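## Task

Take the lid sitting in lid park LP1 and seat it completely on culture plate E01 in nest N1, leaving the plate in its original spot. The lid has to stay seated on its own without the robot holding it, and the gripper must release it and back away at the end.

## Robot and tools

Robot: one 7-joint arm ending in a two-finger parallel gripper. The only camera is cam_wrist (616x616 fisheye, on the wrist). Joints from base outward: waist, shoulder, upper arm roll, elbow, forearm roll, wrist pitch, wrist roll; each has a range and a torque load limit (35, 35, 32, 30, 12, 12, 12 N m; a carried part adds to this).

Frame: all positions are in the scene frame, metres. Origin sits on the table surface under the arm base, +z up, +y to the left when facing along +x. The base may be slightly tilted, and the reported hand position gets less accurate at long reach. Orientation is a quaternion written w first (qw, qx, qy, qz). In the gripper's own axes the fingers point along +z and close along y. The reported end_effector_position is the spot between the pads when shut; closed fingertips extend about 33 mm past it, open ones about 9 mm. Closing pushes the tips roughly 24 mm further out, so keep that clearance above a surface before gripping.

A row is always 10 numbers: x, y, z, qw, qx, qy, qz, position, force_limit, speed. The first seven are an absolute target pose (position in m, quaternion) for the gripper in the scene frame, not an offset. The last three, each in -1 to 1, drive the fingers: position +1 = fully open (140 mm), about -0.8 = pads touching, -1 = close until blocked. force_limit sets squeeze (about 14 N at -1, 60 N at 0, 107 N at +1). speed sets finger gap rate (about 30, 140, 250 mm/s at -1, 0, +1). Repeat the desired quaternion in every row; the reported one may have drifted.

execute_actions: argument actions, a list with zero or one entry. Empty list: just read the state. {"rows": [...], "steps": n}: up to 15 rows, n up to 15 control steps of 1/30 s each (default 15); one row per step, last row repeated. {"steps": n} alone: a wait of up to 300 steps counted from the previous result, reply time included. Optional pictures true/false. A target more than 0.6 m from the last reported position along any gripper axis is refused and nothing moves. Each step the command is clipped to within 70 mm and 16 degrees of the measured pose; afterwards the arm only continues to the last clipped pose, so far targets need further calls. Position is favoured over orientation when both cannot be met.

move: target is one 10-number row (absolute pose plus finger values, fingers applied at the start); speed in m/s from 0.002 to 0.5 (default 0.25; rotation capped at twice that in rad/s). It drives a straight path lasting 0.5 to 10 s, taking the shorter rotation. It does not stop for obstacles, may overshoot speed near a straight arm, and contact force grows with speed and with how far the target lies beyond the contact. Result adds a move: line: done, off_target, moving, held or fault, plus limits (paced = pose clipped; held = clearance check blocked some steps, after which the arm may jump fast) and distance from target.

wait: seconds 0 to 10; the robot gets nothing new. Fingers still in motion keep going.

zoom_image: camera "cam_wrist", region [x0, y0, x1, y1] pixels, at most 504x504, origin top-left; gives a sharper crop of the latest image.

finished_scene: scene number; ends and grades the current scene irreversibly and reports success, then gives the next task. Replying with no tool call also ends things.

Reading results: object_status 0 moving, 1 blocked while opening, 2 blocked while closing (a grip), 3 reached target or pads met (thin parts may still be held). Confirm a grip with 2. Stopped fingers hold until the position number changes by at least 0.01 or the part yields. To squeeze harder, raise force_limit and switch position between -1 and -0.98. position_measured is in counts: 3 open, 230 pads closed, nonlinear. HELD marks steps where a clearance check (which counts the base mount as arm) altered or blocked the row; a "pose unreachable" line says the same. "Hand target" shows where the controller is heading.

Cautions: the simulation runs on while you compose replies. Hitting a joint's load limit triggers a 10 s stop and drops the rest of the call. Holding loads heats motors; a MOTOR HOT warning precedes an OVER-TEMPERATURE FAULT brake stop. Random brief tugs on held parts or nudges to loose objects can happen. Never knock or drop anything off the table. Approach slowly near contact, set the lid down gently and squarely so it sits fully on the plate without shifting the plate, open the fingers, then lift clear before finishing. Smooth, quick, low-effort motion is preferred.

Each tool is called after "Emit:" in YAML: its name, and indented under it one key for each argument.

## Session

I'll start by looking at the current state.

Emit:
execute_actions:
  actions: []

Scene clock: 0.00 s of 6000.00 s.
end_effector_position=(+0.5361, -0.0890, +0.1643) position_measured=3 object_status=3 end_effector_quat_wxyz=(-0.093, -0.346, +0.907, +0.221)
Joint positions: [-0.274  0.448 -0.043 -1.605  0.245  1.616  0.474]
Joint velocities: [ 0.002  0.    -0.001  0.001  0.001  0.    -0.001]
Hand target: +0.536, -0.089, +0.164; -0.093, -0.346, +0.907, +0.221

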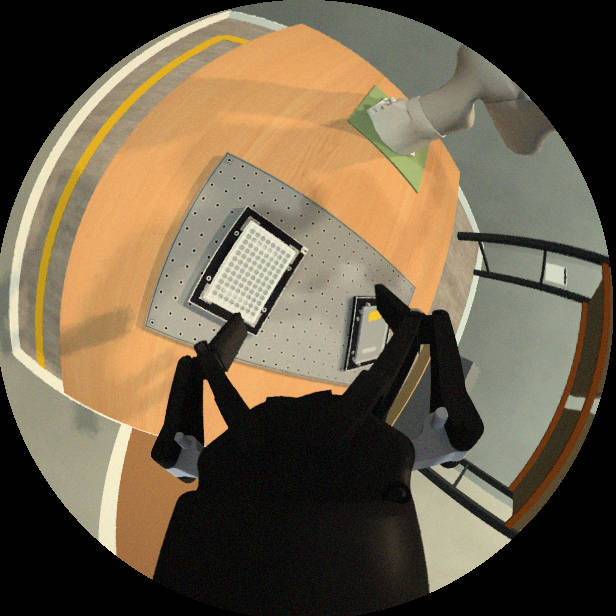

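Emit:
move:
  target: [0.50, -0.10, 0.34, 0, -0.358, 0.934, 0, 1, 0, 0]
  speed: 0.25

Scene clock: 11.27 s of 6000.00 s.
end_effector_position=(+0.4997, -0.0990, +0.3437) position_measured=3 object_status=3 end_effector_quat_wxyz=(+0.003, -0.365, +0.931, +0.002)
Joint positions: [-0.198 -0.164 -0.013 -1.95   0.003  1.786  0.625]
Joint velocities: [ 0.     0.001  0.001  0.    -0.004  0.005  0.031]
Hand target: +0.500, -0.100, +0.343; +0.002, -0.359, +0.933, -0.000
Off the commanded pose: 0.004 m, 1 deg.
After step 90, 6.67 s passed at rest.
move: off_target

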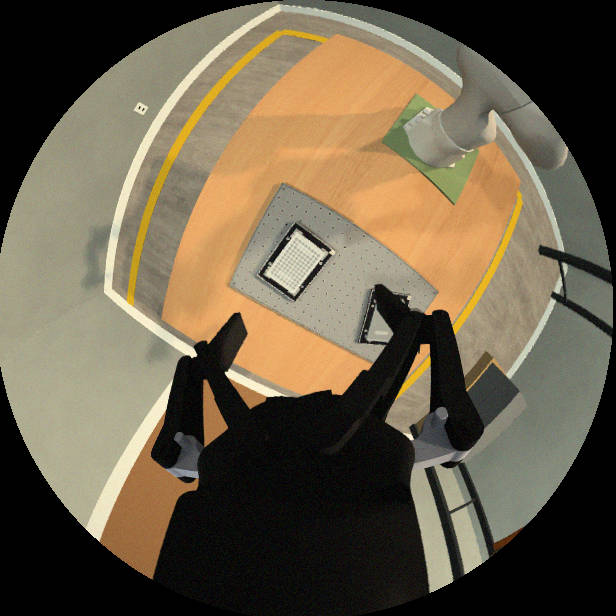

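Emit:
move:
  target: [0.433, -0.026, 0.34, 0, -0.358, 0.934, 0, 1, 0, 0]
  speed: 0.3

Scene clock: 26.17 s of 6000.00 s.
end_effector_position=(+0.4332, -0.0277, +0.3410) position_measured=3 object_status=3 end_effector_quat_wxyz=(+0.000, -0.365, +0.931, -0.002)
Joint positions: [-0.169 -0.396  0.079 -2.183  0.027  1.787  0.737]
Joint velocities: [-0.002 -0.001  0.001 -0.002  0.001 -0.     0.028]
Hand target: +0.432, -0.026, +0.341; -0.000, -0.358, +0.934, -0.000
Off the commanded pose: 0.002 m, 1 deg.
After step 90, 10.83 s passed at rest.
move: done

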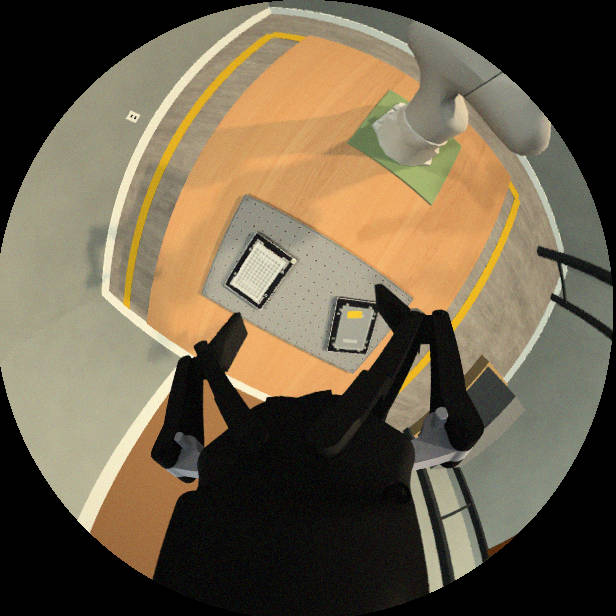

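Emit:
zoom_image:
  camera: "cam_wrist"
  region: [180, 170, 440, 380]

Region (180, 170, 440, 380) of cam_wrist's 616x616 image, scaled by 1.938, with more detail than that image has; it fills the top 407 rows of this view, and the rest is white.

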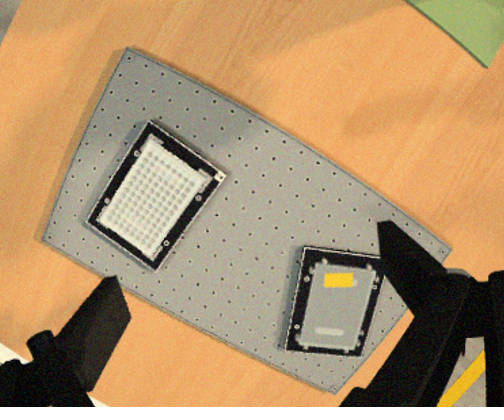

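Emit:
move:
  target: [0.426, 0.109, 0.20, 0, -0.1736, 0.985, 0, 1, 0, 0]
  speed: 0.3

Scene clock: 66.77 s of 6000.00 s.
end_effector_position=(+0.4226, +0.1101, +0.1986) position_measured=3 object_status=3 end_effector_quat_wxyz=(-0.003, -0.182, +0.983, +0.002)
Joint positions: [-0.228 -0.325  0.447 -2.456  0.171  2.146  1.323]
Joint velocities: [-0.001 -0.     0.003 -0.001 -0.     0.001  0.029]
Hand target: +0.424, +0.111, +0.199; -0.000, -0.174, +0.985, +0.003
Off the commanded pose: 0.004 m, 1 deg.
After step 90, 35.80 s passed at rest.
move: off_target

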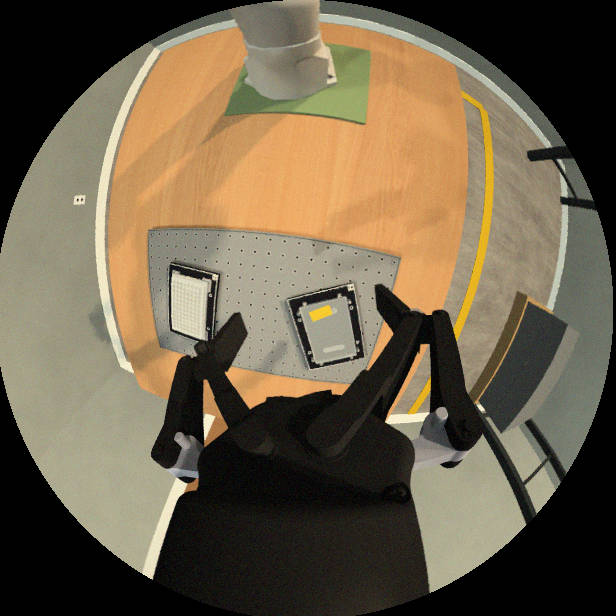

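Emit:
zoom_image:
  camera: "cam_wrist"
  region: [200, 250, 420, 400]

Region (200, 250, 420, 400) of cam_wrist's 616x616 image, scaled by 2.291, with more detail than that image has; it fills the top 344 rows of this view, and the rest is white.

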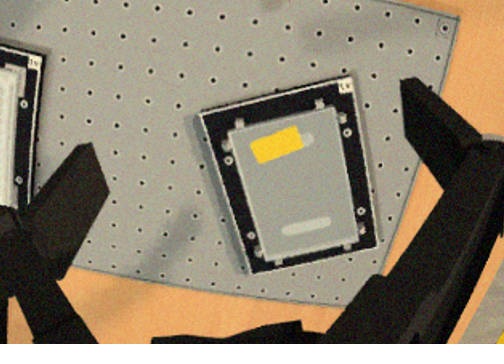

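Emit:
move:
  target: [0.505, 0.162, 0.12, 0, -0.1736, 0.985, 0, 1, 0, 0]
  speed: 0.25

Scene clock: 88.13 s of 6000.00 s.
end_effector_position=(+0.5021, +0.1645, +0.1198) position_measured=3 object_status=3 end_effector_quat_wxyz=(-0.002, -0.179, +0.984, +0.005)
Joint positions: [-0.225  0.099  0.527 -2.255 -0.054  2.334  1.561]
Joint velocities: [ 0.     0.    -0.     0.001 -0.005  0.001  0.032]
Hand target: +0.504, +0.164, +0.120; +0.001, -0.172, +0.985, +0.004
Off the commanded pose: 0.004 m, 1 deg.
After step 100, 16.60 s passed at rest.
move: off_target

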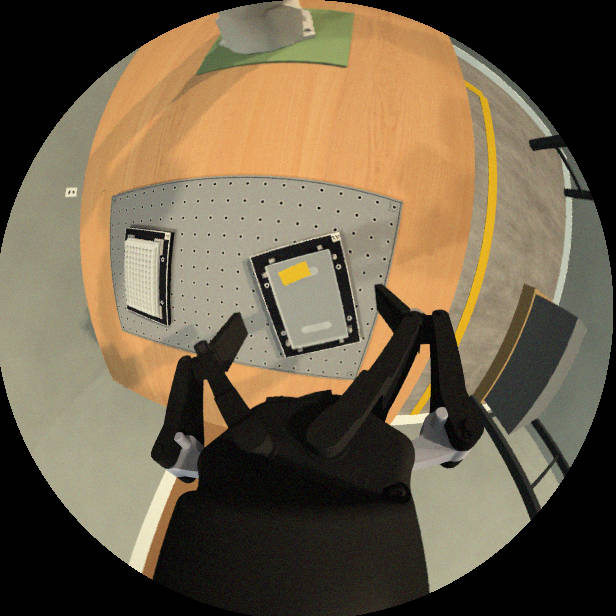

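Emit:
zoom_image:
  camera: "cam_wrist"
  region: [200, 200, 420, 380]

Region (200, 200, 420, 380) of cam_wrist's 616x616 image, scaled by 2.291, with more detail than that image has; it fills the top 412 rows of this view, and the rest is white.

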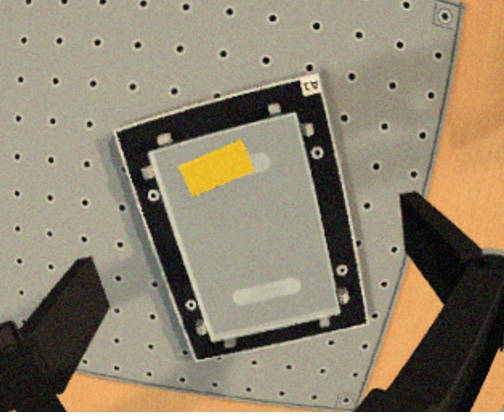

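Emit:
move:
  target: [0.529, 0.1745, 0.085, 0, -0.1736, 0.985, 0, 0.55, 0, 0]
  speed: 0.15

Scene clock: 99.20 s of 6000.00 s.
end_effector_position=(+0.5264, +0.1751, +0.0846) position_measured=59 object_status=3 end_effector_quat_wxyz=(-0.003, -0.180, +0.984, +0.002)
Joint positions: [-0.182  0.245  0.494 -2.177 -0.161  2.38   1.64 ]
Joint velocities: [ 0.013  0.001 -0.012  0.    -0.004  0.005  0.03 ]
Hand target: +0.529, +0.175, +0.085; +0.000, -0.173, +0.985, +0.001
Off the commanded pose: 0.003 m, 1 deg.
After step 90, 7.13 s passed at rest.
move: done

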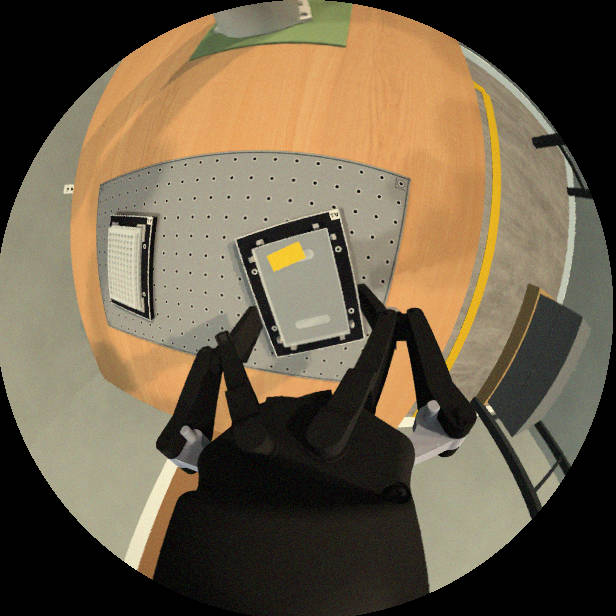

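Emit:
zoom_image:
  camera: "cam_wrist"
  region: [200, 190, 420, 380]

Region (200, 190, 420, 380) of cam_wrist's 616x616 image, scaled by 2.291, with more detail than that image has; it fills the top 435 rows of this view, and the rest is white.

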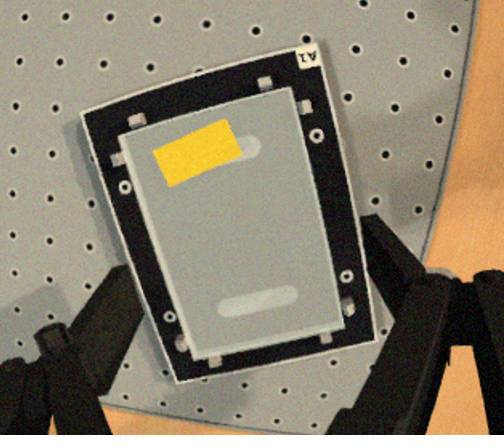

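Emit:
move:
  target: [0.540, 0.173, 0.05, 0, -0.1736, 0.985, 0, 0.55, 0, 0]
  speed: 0.08

Scene clock: 110.10 s of 6000.00 s.
end_effector_position=(+0.5325, +0.1738, +0.0596) position_measured=59 object_status=3 end_effector_quat_wxyz=(-0.008, -0.190, +0.982, -0.004)
Joint positions: [-0.152  0.316  0.461 -2.151 -0.216  2.405  1.657]
Joint velocities: [ 0.022 -0.001 -0.019  0.005  0.001 -0.005 -0.007]
Hand target: +0.540, +0.173, +0.050; -0.000, -0.173, +0.985, +0.001
Off the commanded pose: 0.012 m, 2 deg.
After step 90, 7.13 s passed at rest.
move: off_target

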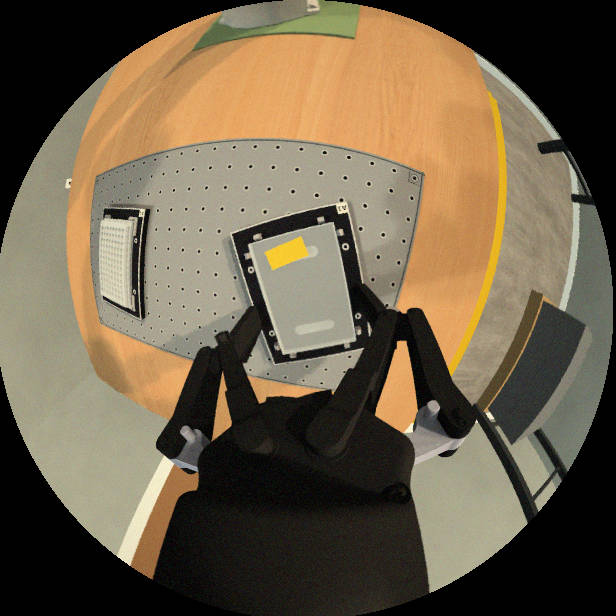

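Emit:
zoom_image:
  camera: "cam_wrist"
  region: [200, 190, 420, 380]

Region (200, 190, 420, 380) of cam_wrist's 616x616 image, scaled by 2.291, with more detail than that image has; it fills the top 435 rows of this view, and the rest is white.

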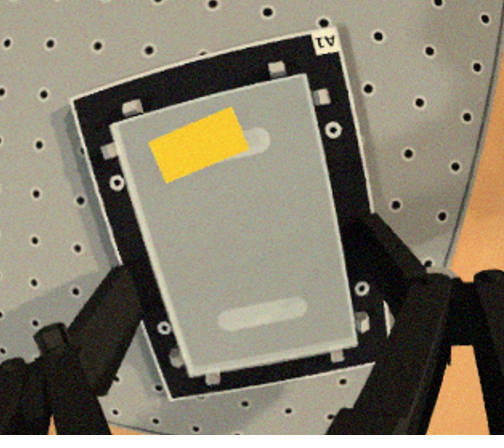

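Emit:
move:
  target: [0.536, 0.173, 0.066, 0, -0.1736, 0.985, 0, 0.55, 0, 0]
  speed: 0.03

Scene clock: 127.93 s of 6000.00 s.
end_effector_position=(+0.5353, +0.1735, +0.0658) position_measured=59 object_status=3 end_effector_quat_wxyz=(-0.002, -0.181, +0.984, -0.001)
Joint positions: [-0.154  0.301  0.46  -2.156 -0.201  2.411  1.66 ]
Joint velocities: [ 0.001  0.     0.    -0.002  0.007  0.006  0.008]
Hand target: +0.536, +0.173, +0.066; -0.000, -0.174, +0.985, -0.000
Off the commanded pose: 0.001 m, 1 deg.
After step 90, 13.97 s passed at rest.
move: done

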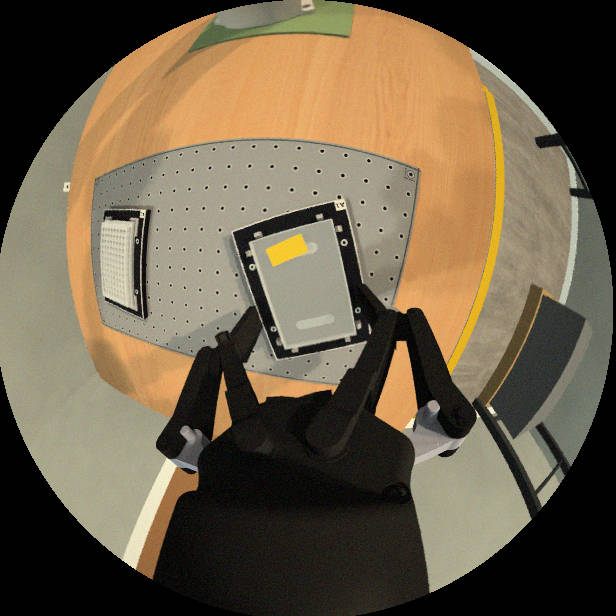

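Emit:
execute_actions:
  actions:
    - {"rows": [[0.536, 0.173, 0.066, 0, -0.1736, 0.985, 0, -1, 0, -0.5]], "steps": 15}

Scene clock: 132.53 s of 6000.00 s.
end_effector_position=(+0.5353, +0.1756, +0.0670) position_measured=105 object_status=0 end_effector_quat_wxyz=(-0.000, -0.180, +0.984, -0.001)
Joint positions: [-0.153  0.298  0.461 -2.157 -0.198  2.412  1.663]
Joint velocities: [-0.    -0.    -0.001  0.    -0.    -0.     0.   ]
Hand target: +0.536, +0.173, +0.066; -0.000, -0.174, +0.985, -0.000
Off the commanded pose: 0.003 m, 1 deg.
Steps of this call (steps 1 to 90: nothing new was sent; then 1.10 s passed at rest; steps 91 to 105: all 15 steps of this action). Readings (end_effector_position | what the end effector reports):
91: (+0.5353, +0.1736, +0.0658) | position_measured=59 object_status=0
92: (+0.5353, +0.1736, +0.0658) | position_measured=63 object_status=0
94: (+0.5353, +0.1736, +0.0658) | position_measured=72 object_status=0
98: (+0.5353, +0.1739, +0.0659) | position_measured=91 object_status=0
105: the state above

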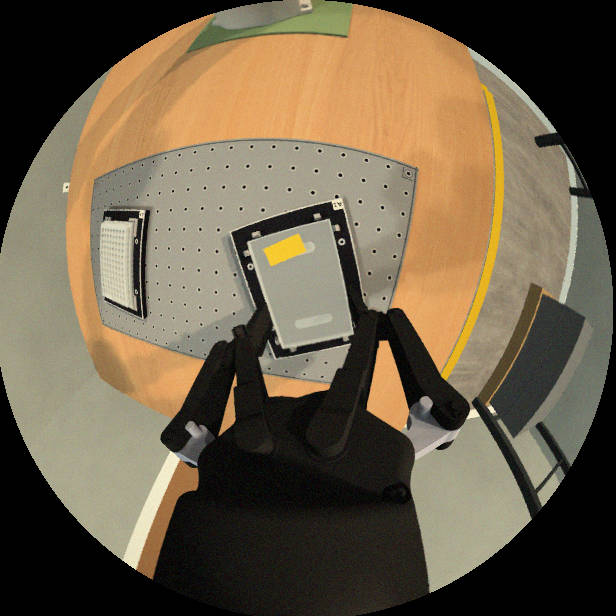

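Emit:
wait:
  seconds: 1

Scene clock: 133.93 s of 6000.00 s.
end_effector_position=(+0.5353, +0.1756, +0.0669) position_measured=105 object_status=2 end_effector_quat_wxyz=(-0.000, -0.180, +0.984, -0.001)
Joint positions: [-0.153  0.298  0.461 -2.157 -0.198  2.412  1.663]
Joint velocities: [-0.001  0.     0.    -0.001  0.001 -0.001  0.   ]
Hand target: +0.536, +0.173, +0.066; -0.000, -0.174, +0.985, -0.000
Off the commanded pose: 0.003 m, 1 deg.
Steps of this call (steps 1 to 42: nothing new was sent). Readings (end_effector_position | what the end effector reports):
1: (+0.5353, +0.1756, +0.0670) | position_measured=105 object_status=0
2: (+0.5353, +0.1756, +0.0670) | position_measured=105 object_status=2
4: (+0.5353, +0.1756, +0.0670) | position_measured=105 object_status=2
8: (+0.5353, +0.1756, +0.0670) | position_measured=105 object_status=2
42: the state above

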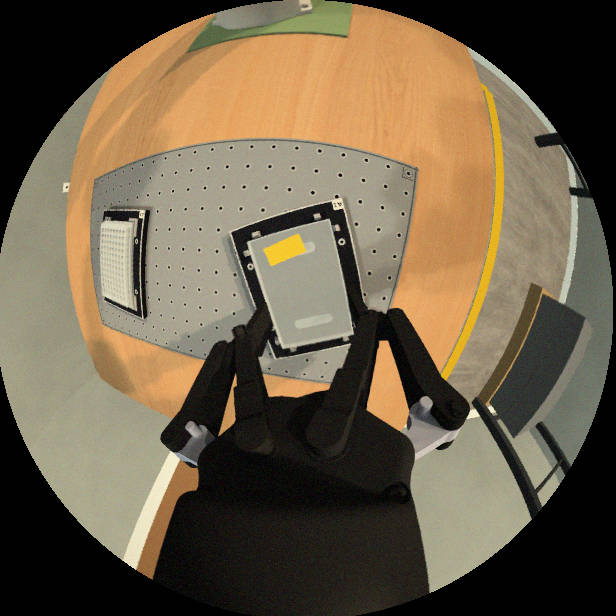

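Emit:
move:
  target: [0.536, 0.173, 0.13, 0, -0.1736, 0.985, 0, -1, 0, -0.5]
  speed: 0.1

Scene clock: 136.47 s of 6000.00 s.
end_effector_position=(+0.5371, +0.1724, +0.1296) position_measured=105 object_status=2 end_effector_quat_wxyz=(+0.002, -0.170, +0.985, -0.001)
Joint positions: [-0.18   0.183  0.49  -2.123 -0.117  2.282  1.621]
Joint velocities: [-0.    -0.001  0.001 -0.     0.002 -0.011 -0.011]
Hand target: +0.536, +0.173, +0.130; +0.000, -0.174, +0.985, -0.000
Off the commanded pose: 0.001 m, 0 deg.
move: done

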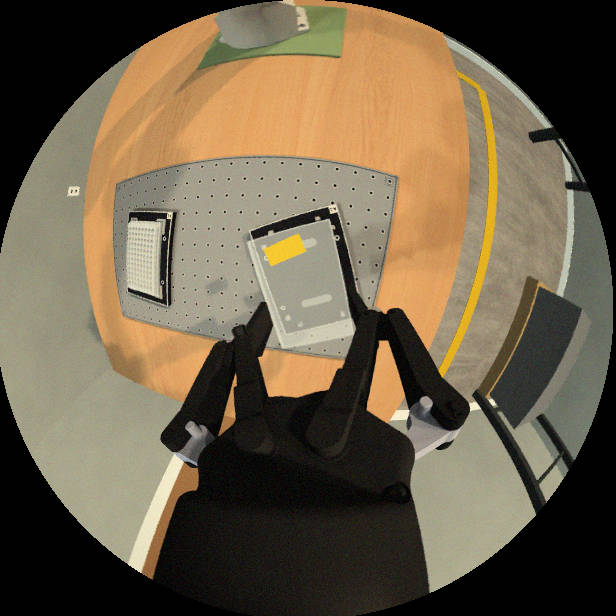

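Emit:
zoom_image:
  camera: "cam_wrist"
  region: [200, 190, 420, 380]

Region (200, 190, 420, 380) of cam_wrist's 616x616 image, scaled by 2.291, with more detail than that image has; it fills the top 435 rows of this view, and the rest is white.

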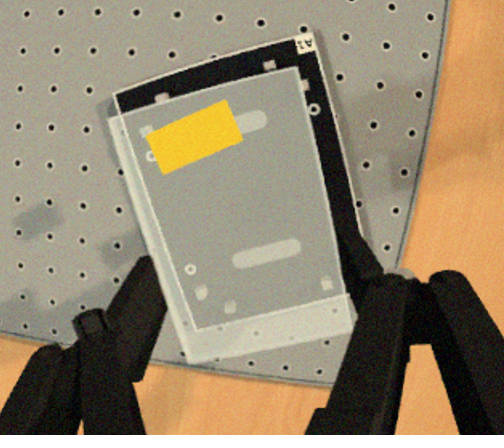

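Emit:
move:
  target: [0.525, -0.085, 0.15, 0, 0.017, 0.9998, 0, -1, 0, -0.5]
  speed: 0.2

Scene clock: 166.13 s of 6000.00 s.
end_effector_position=(+0.5300, -0.0904, +0.1498) position_measured=105 object_status=2 end_effector_quat_wxyz=(+0.004, +0.024, +1.000, -0.006)
Joint positions: [-0.459  0.058  0.284 -2.209 -0.037  2.271  1.481]
Joint velocities: [ 0.001  0.002  0.001  0.004  0.001 -0.007 -0.03 ]
Hand target: +0.529, -0.089, +0.149; +0.002, +0.017, +1.000, -0.004
Off the commanded pose: 0.007 m, 1 deg.
After step 90, 24.97 s passed at rest.
move: off_target

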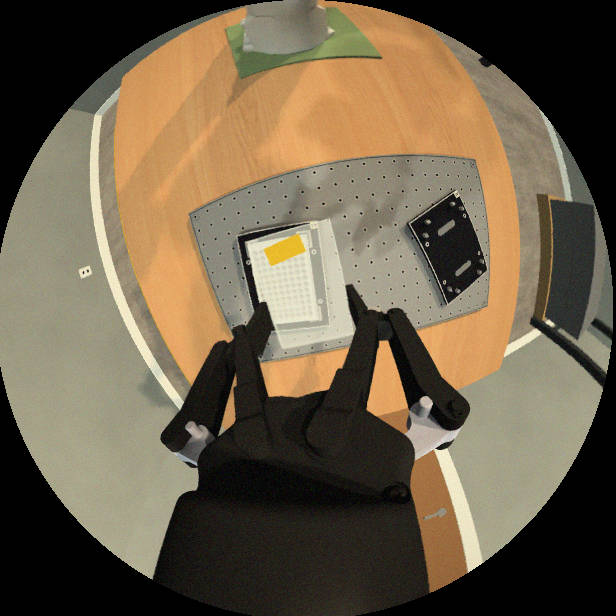

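Emit:
zoom_image:
  camera: "cam_wrist"
  region: [200, 190, 420, 380]

Region (200, 190, 420, 380) of cam_wrist's 616x616 image, scaled by 2.291, with more detail than that image has; it fills the top 435 rows of this view, and the rest is white.

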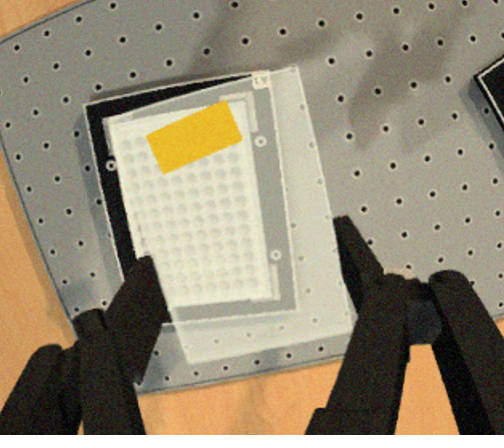

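Emit:
move:
  target: [0.5413, -0.106, 0.115, 0, 0.0593, 0.9982, 0, -1, 0, -0.5]
  speed: 0.08

Scene clock: 179.47 s of 6000.00 s.
end_effector_position=(+0.5393, -0.1048, +0.1142) position_measured=105 object_status=2 end_effector_quat_wxyz=(-0.003, +0.054, +0.999, +0.002)
Joint positions: [-0.463  0.158  0.26  -2.179 -0.052  2.323  1.523]
Joint velocities: [ 0.    -0.     0.002  0.001 -0.002  0.007  0.023]
Hand target: +0.542, -0.106, +0.115; +0.000, +0.060, +0.998, +0.000
Off the commanded pose: 0.002 m, 1 deg.
After step 90, 9.33 s passed at rest.
move: done

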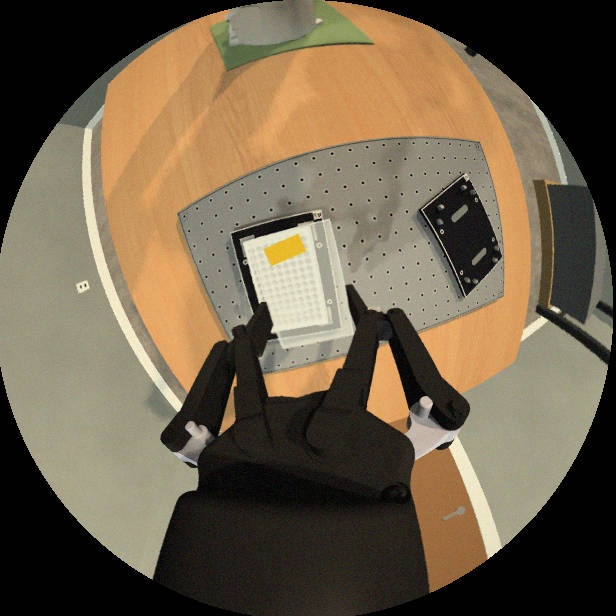

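Emit:
zoom_image:
  camera: "cam_wrist"
  region: [200, 190, 420, 380]

Region (200, 190, 420, 380) of cam_wrist's 616x616 image, scaled by 2.291, with more detail than that image has; it fills the top 435 rows of this view, and the rest is white.

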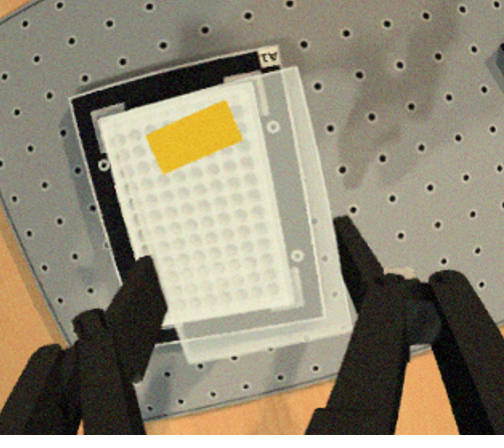

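Emit:
move:
  target: [0.5418, -0.120, 0.095, 0, 0.0732, 0.9973, 0, -1, 0, -0.5]
  speed: 0.05

Scene clock: 199.07 s of 6000.00 s.
end_effector_position=(+0.5404, -0.1186, +0.0948) position_measured=105 object_status=2 end_effector_quat_wxyz=(-0.002, +0.070, +0.998, +0.002)
Joint positions: [-0.467  0.2    0.24  -2.179 -0.065  2.365  1.539]
Joint velocities: [ 0.     0.001 -0.001 -0.    -0.001  0.011  0.006]
Hand target: +0.542, -0.120, +0.095; +0.000, +0.073, +0.997, +0.000
Off the commanded pose: 0.002 m, 0 deg.
After step 90, 15.73 s passed at rest.
move: done

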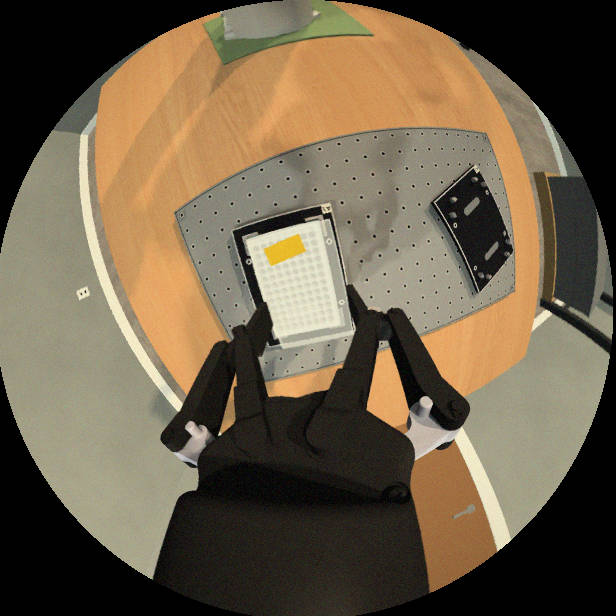

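Emit:
zoom_image:
  camera: "cam_wrist"
  region: [200, 190, 420, 380]

Region (200, 190, 420, 380) of cam_wrist's 616x616 image, scaled by 2.291, with more detail than that image has; it fills the top 435 rows of this view, and the rest is white.

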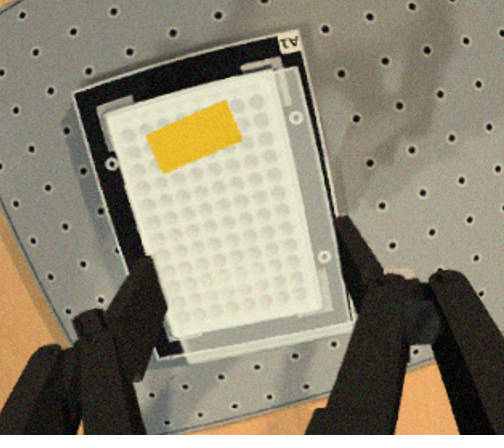

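Emit:
move:
  target: [0.5356, -0.1251, 0.095, 0, 0.0785, 0.9969, 0, -1, 0, -0.5]
  speed: 0.03

Scene clock: 236.13 s of 6000.00 s.
end_effector_position=(+0.5352, -0.1237, +0.0944) position_measured=105 object_status=2 end_effector_quat_wxyz=(-0.002, +0.076, +0.997, +0.000)
Joint positions: [-0.473  0.19   0.236 -2.195 -0.065  2.371  1.542]
Joint velocities: [ 0.    -0.001 -0.    -0.003 -0.001  0.005  0.   ]
Hand target: +0.536, -0.125, +0.095; +0.000, +0.078, +0.997, -0.000
Off the commanded pose: 0.002 m, 0 deg.
After step 90, 33.37 s passed at rest.
move: done

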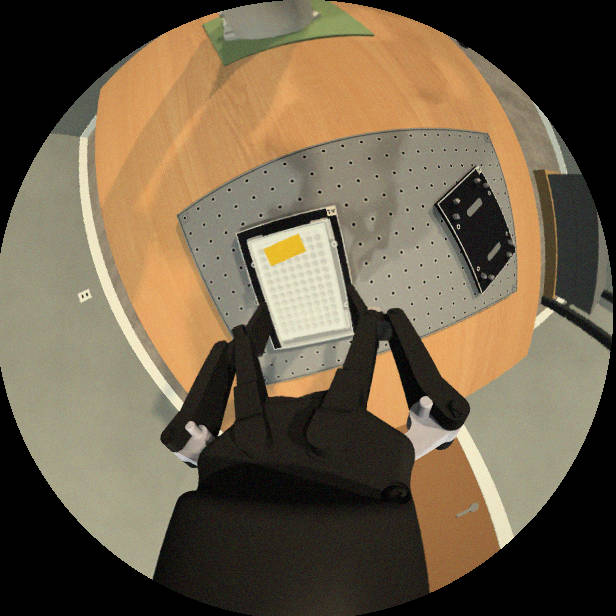

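Emit:
zoom_image:
  camera: "cam_wrist"
  region: [200, 190, 420, 380]

Region (200, 190, 420, 380) of cam_wrist's 616x616 image, scaled by 2.291, with more detail than that image has; it fills the top 435 rows of this view, and the rest is white.

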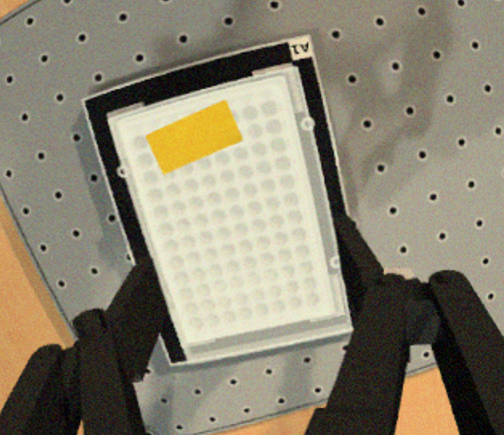

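Emit:
zoom_image:
  camera: "cam_wrist"
  region: [230, 200, 370, 360]

Region (230, 200, 370, 360) of cam_wrist's 616x616 image, scaled by 3.150, with more detail than that image has; it fills the left 441 columns of this view, and the rest is white.

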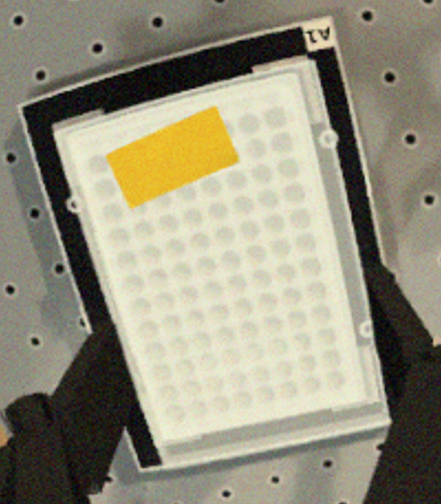

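Emit:
zoom_image:
  camera: "cam_wrist"
  region: [250, 250, 350, 310]

Region (250, 250, 350, 310) of cam_wrist's 616x616 image, scaled by 5.040, with more detail than that image has; it fills the top 302 rows of this view, and the rest is white.

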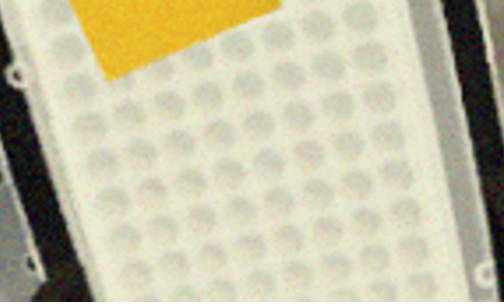

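Emit:
move:
  target: [0.5354, -0.1258, 0.083, 0, 0.0785, 0.9969, 0, -1, 0, -0.5]
  speed: 0.02

Scene clock: 252.80 s of 6000.00 s.
end_effector_position=(+0.5350, -0.1244, +0.0838) position_measured=105 object_status=2 end_effector_quat_wxyz=(-0.001, +0.076, +0.997, +0.002)
Joint positions: [-0.473  0.208  0.232 -2.202 -0.068  2.397  1.542]
Joint velocities: [ 0.001 -0.    -0.002  0.    -0.001  0.012  0.001]
Hand target: +0.535, -0.126, +0.083; +0.000, +0.079, +0.997, +0.000
Off the commanded pose: 0.002 m, 0 deg.
After step 90, 12.83 s passed at rest.
move: done

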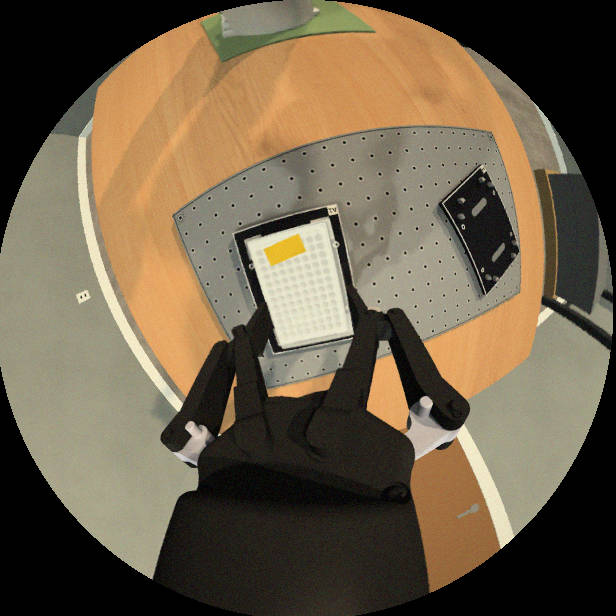

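Emit:
zoom_image:
  camera: "cam_wrist"
  region: [230, 200, 370, 360]

Region (230, 200, 370, 360) of cam_wrist's 616x616 image, scaled by 3.150, with more detail than that image has; it fills the left 441 columns of this view, and the rest is white.

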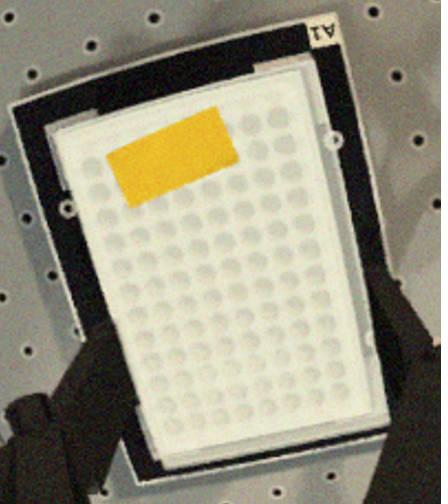

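Emit:
zoom_image:
  camera: "cam_wrist"
  region: [235, 205, 345, 265]

Region (235, 205, 345, 265) of cam_wrist's 616x616 image, scaled by 4.582, with more detail than that image has; it fills the top 275 rows of this view, and the rest is white.

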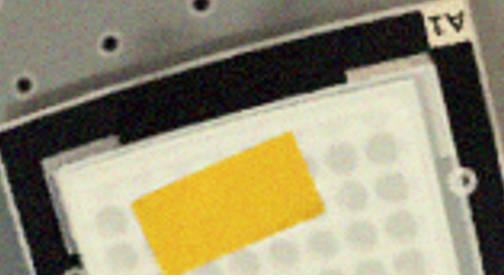

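Emit:
move:
  target: [0.5354, -0.1258, 0.074, 0, 0.0785, 0.9969, 0, -1, 0, -0.5]
  speed: 0.015

Scene clock: 270.77 s of 6000.00 s.
end_effector_position=(+0.5359, -0.1247, +0.0819) position_measured=105 object_status=2 end_effector_quat_wxyz=(+0.000, +0.077, +0.997, -0.000)
Joint positions: [-0.472  0.212  0.232 -2.204 -0.074  2.406  1.55 ]
Joint velocities: [ 0.001  0.    -0.001 -0.002 -0.004  0.     0.008]
Hand target: +0.535, -0.126, +0.074; -0.000, +0.079, +0.997, +0.000
Off the commanded pose: 0.008 m, 0 deg.
After step 90, 14.07 s passed at rest.
move: off_target

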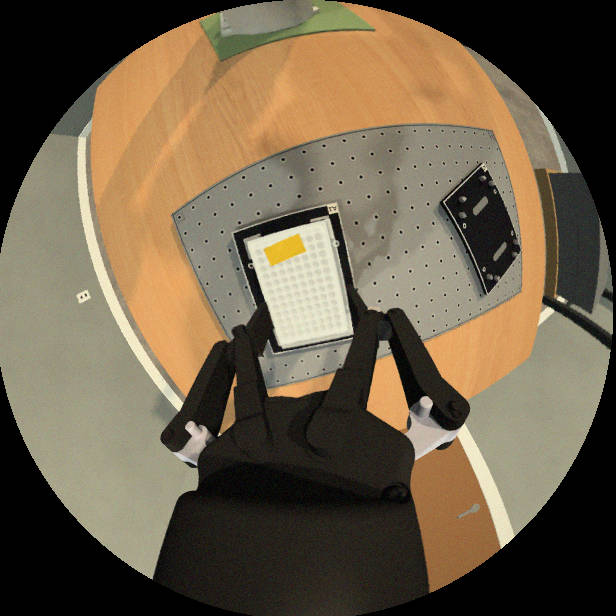

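Emit:
zoom_image:
  camera: "cam_wrist"
  region: [230, 200, 370, 360]

Region (230, 200, 370, 360) of cam_wrist's 616x616 image, scaled by 3.150, with more detail than that image has; it fills the left 441 columns of this view, and the rest is white.

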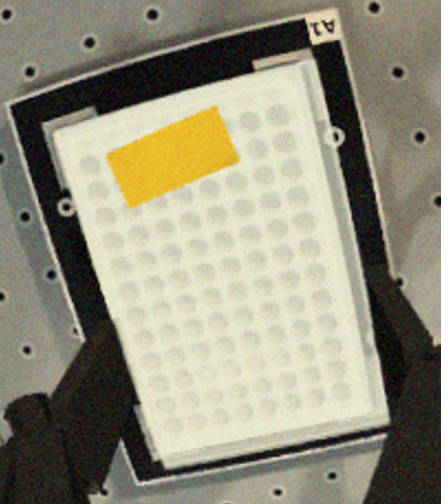

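Emit:
zoom_image:
  camera: "cam_wrist"
  region: [240, 255, 360, 325]

Region (240, 255, 360, 325) of cam_wrist's 616x616 image, scaled by 4.200, with more detail than that image has; it fills the top 294 rows of this view, and the rest is white.

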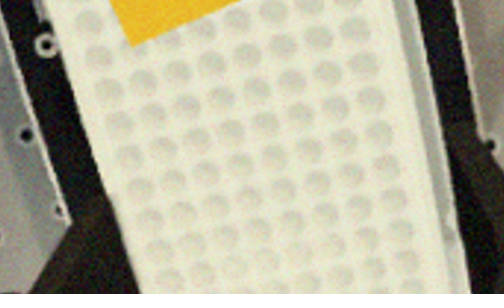

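Emit:
zoom_image:
  camera: "cam_wrist"
  region: [290, 205, 360, 345]

Region (290, 205, 360, 345) of cam_wrist's 616x616 image, scaled by 3.600, with more detail than that image has.

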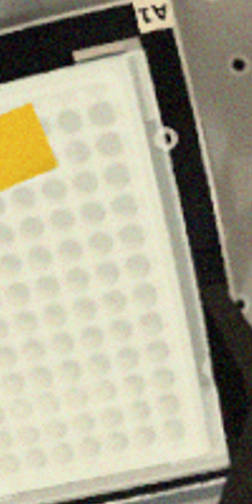

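Emit:
move:
  target: [0.5351, -0.1278, 0.0855, 0, 0.0785, 0.9969, 0, -1, 0, -0.5]
  speed: 0.01

Emit:
move:
  target: [0.5351, -0.1278, 0.076, 0, 0.0785, 0.9969, 0, -1, 0, -0.5]
  speed: 0.01

Scene clock: 319.90 s of 6000.00 s.
end_effector_position=(+0.5352, -0.1276, +0.0842) position_measured=105 object_status=2 end_effector_quat_wxyz=(+0.000, +0.080, +0.997, -0.001)
Joint positions: [-0.477  0.207  0.232 -2.204 -0.075  2.402  1.551]
Joint velocities: [-0.005 -0.001  0.    -0.002  0.    -0.005 -0.001]
Hand target: +0.535, -0.128, +0.086; +0.000, +0.078, +0.997, -0.000
Off the commanded pose: 0.001 m, 0 deg.
After step 90, 45.43 s passed at rest.
move: done

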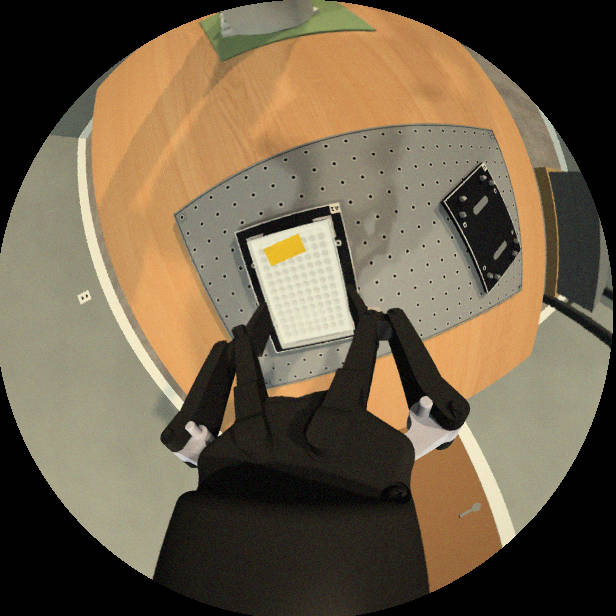

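Scene clock: 320.93 s of 6000.00 s.
end_effector_position=(+0.5355, -0.1280, +0.0779) position_measured=105 object_status=2 end_effector_quat_wxyz=(+0.000, +0.080, +0.997, +0.000)
Joint positions: [-0.477  0.22   0.231 -2.204 -0.076  2.414  1.551]
Joint velocities: [ 0.     0.001  0.    -0.001  0.001  0.005  0.   ]
Hand target: +0.535, -0.128, +0.076; -0.000, +0.079, +0.997, +0.000
Off the commanded pose: 0.002 m, 0 deg.
move: done

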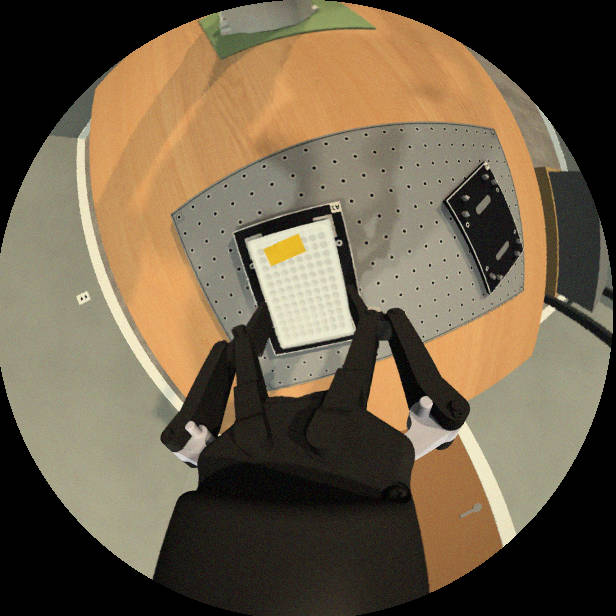

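Emit:
move:
  target: [0.5351, -0.1278, 0.068, 0, 0.0785, 0.9969, 0, -1, 0, -0.5]
  speed: 0.01

Scene clock: 323.33 s of 6000.00 s.
end_effector_position=(+0.5357, -0.1281, +0.0765) position_measured=105 object_status=2 end_effector_quat_wxyz=(+0.000, +0.080, +0.997, -0.000)
Joint positions: [-0.477  0.223  0.23  -2.205 -0.079  2.418  1.552]
Joint velocities: [ 0.     0.001 -0.    -0.001 -0.001 -0.     0.   ]
Hand target: +0.535, -0.128, +0.068; -0.000, +0.079, +0.997, +0.000
Off the commanded pose: 0.009 m, 0 deg.
move: off_target

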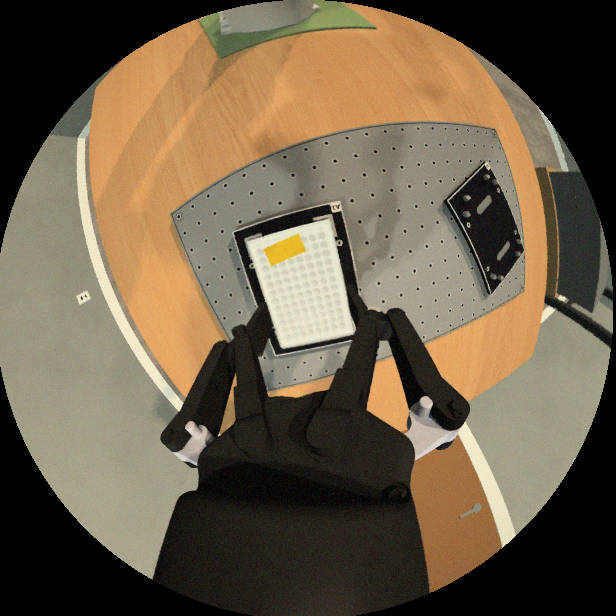

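Emit:
execute_actions:
  actions:
    - {"rows": [[0.5355, -0.128, 0.0775, 0, 0.0785, 0.9969, 0, -1, 0, -0.5],[0.5355, -0.128, 0.0775, 0, 0.0785, 0.9969, 0, -1, 0, -0.5],[0.5355, -0.128, 0.0775, 0, 0.0785, 0.9969, 0, -1, 0, -0.5],[0.5355, -0.128, 0.0775, 0, 0.0785, 0.9969, 0, -1, 0, -0.5],[0.5355, -0.128, 0.0775, 0, 0.0785, 0.9969, 0, -1, 0, -0.5],[0.5355, -0.128, 0.0775, 0, 0.0785, 0.9969, 0, 0.6, 0, -0.5]], "steps": 15}

Scene clock: 326.57 s of 6000.00 s.
end_effector_position=(+0.5358, -0.1282, +0.0772) position_measured=64 object_status=0 end_effector_quat_wxyz=(+0.001, +0.080, +0.997, -0.001)
Joint positions: [-0.477  0.222  0.23  -2.205 -0.079  2.418  1.552]
Joint velocities: [-0.001 -0.001 -0.001 -0.001 -0.001 -0.    -0.002]
Hand target: +0.536, -0.128, +0.078; -0.000, +0.079, +0.997, -0.000
Off the commanded pose: 0.000 m, 0 deg.
Steps of this call (steps 1 to 82: nothing new was sent; steps 83 to 97: all 15 steps of this action). Readings (end_effector_position | what the end effector reports):
83: (+0.5357, -0.1281, +0.0769) | position_measured=105 object_status=2
84: (+0.5358, -0.1282, +0.0771) | position_measured=105 object_status=2
86: (+0.5358, -0.1282, +0.0772) | position_measured=105 object_status=2
90: (+0.5358, -0.1282, +0.0772) | position_measured=97 object_status=0
97: the state above

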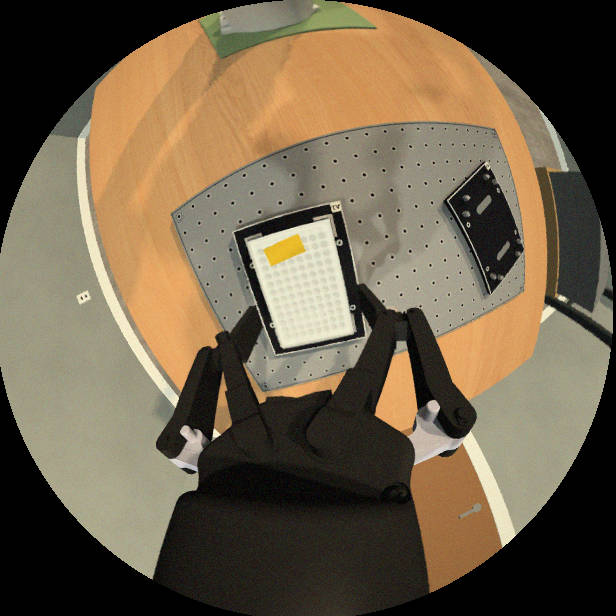

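Emit:
move:
  target: [0.5355, -0.128, 0.16, 0, 0.0785, 0.9969, 0, 1, 0, 0]
  speed: 0.15

Scene clock: 328.53 s of 6000.00 s.
end_effector_position=(+0.5365, -0.1291, +0.1605) position_measured=3 object_status=3 end_effector_quat_wxyz=(+0.002, +0.081, +0.997, -0.002)
Joint positions: [-0.481  0.086  0.237 -2.141 -0.032  2.226  1.522]
Joint velocities: [-0.001 -0.001  0.001 -0.001  0.    -0.01  -0.006]
Hand target: +0.535, -0.128, +0.160; -0.000, +0.078, +0.997, -0.001
Off the commanded pose: 0.002 m, 0 deg.
move: done

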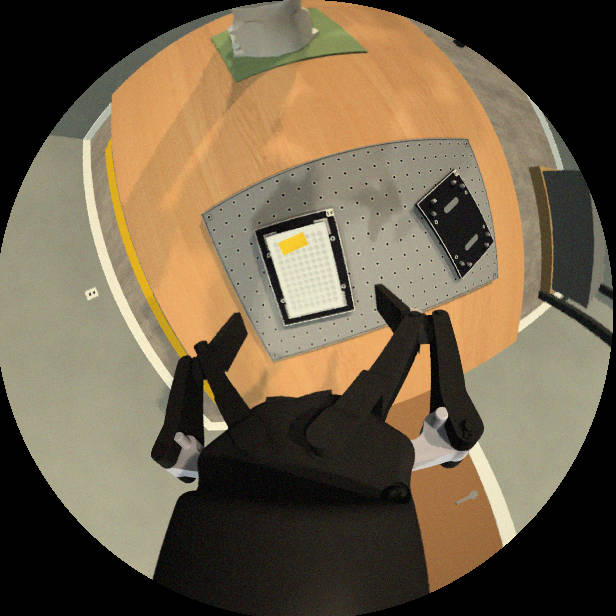

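Emit:
zoom_image:
  camera: "cam_wrist"
  region: [230, 190, 390, 340]

Region (230, 190, 390, 340) of cam_wrist's 616x616 image, scaled by 3.150, with more detail than that image has; it fills the top 472 rows of this view, and the rest is white.

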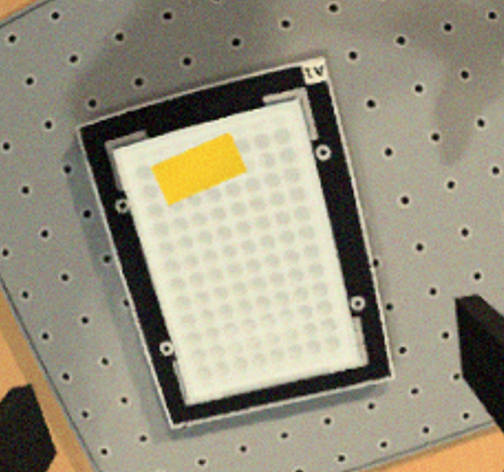

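The lid is seated on the plate inside the nest, and the gripper has let go and moved clear, so I'm ending scene 1.

Emit:
finished_scene:
  scene: 1

The scene is finished: the task was done.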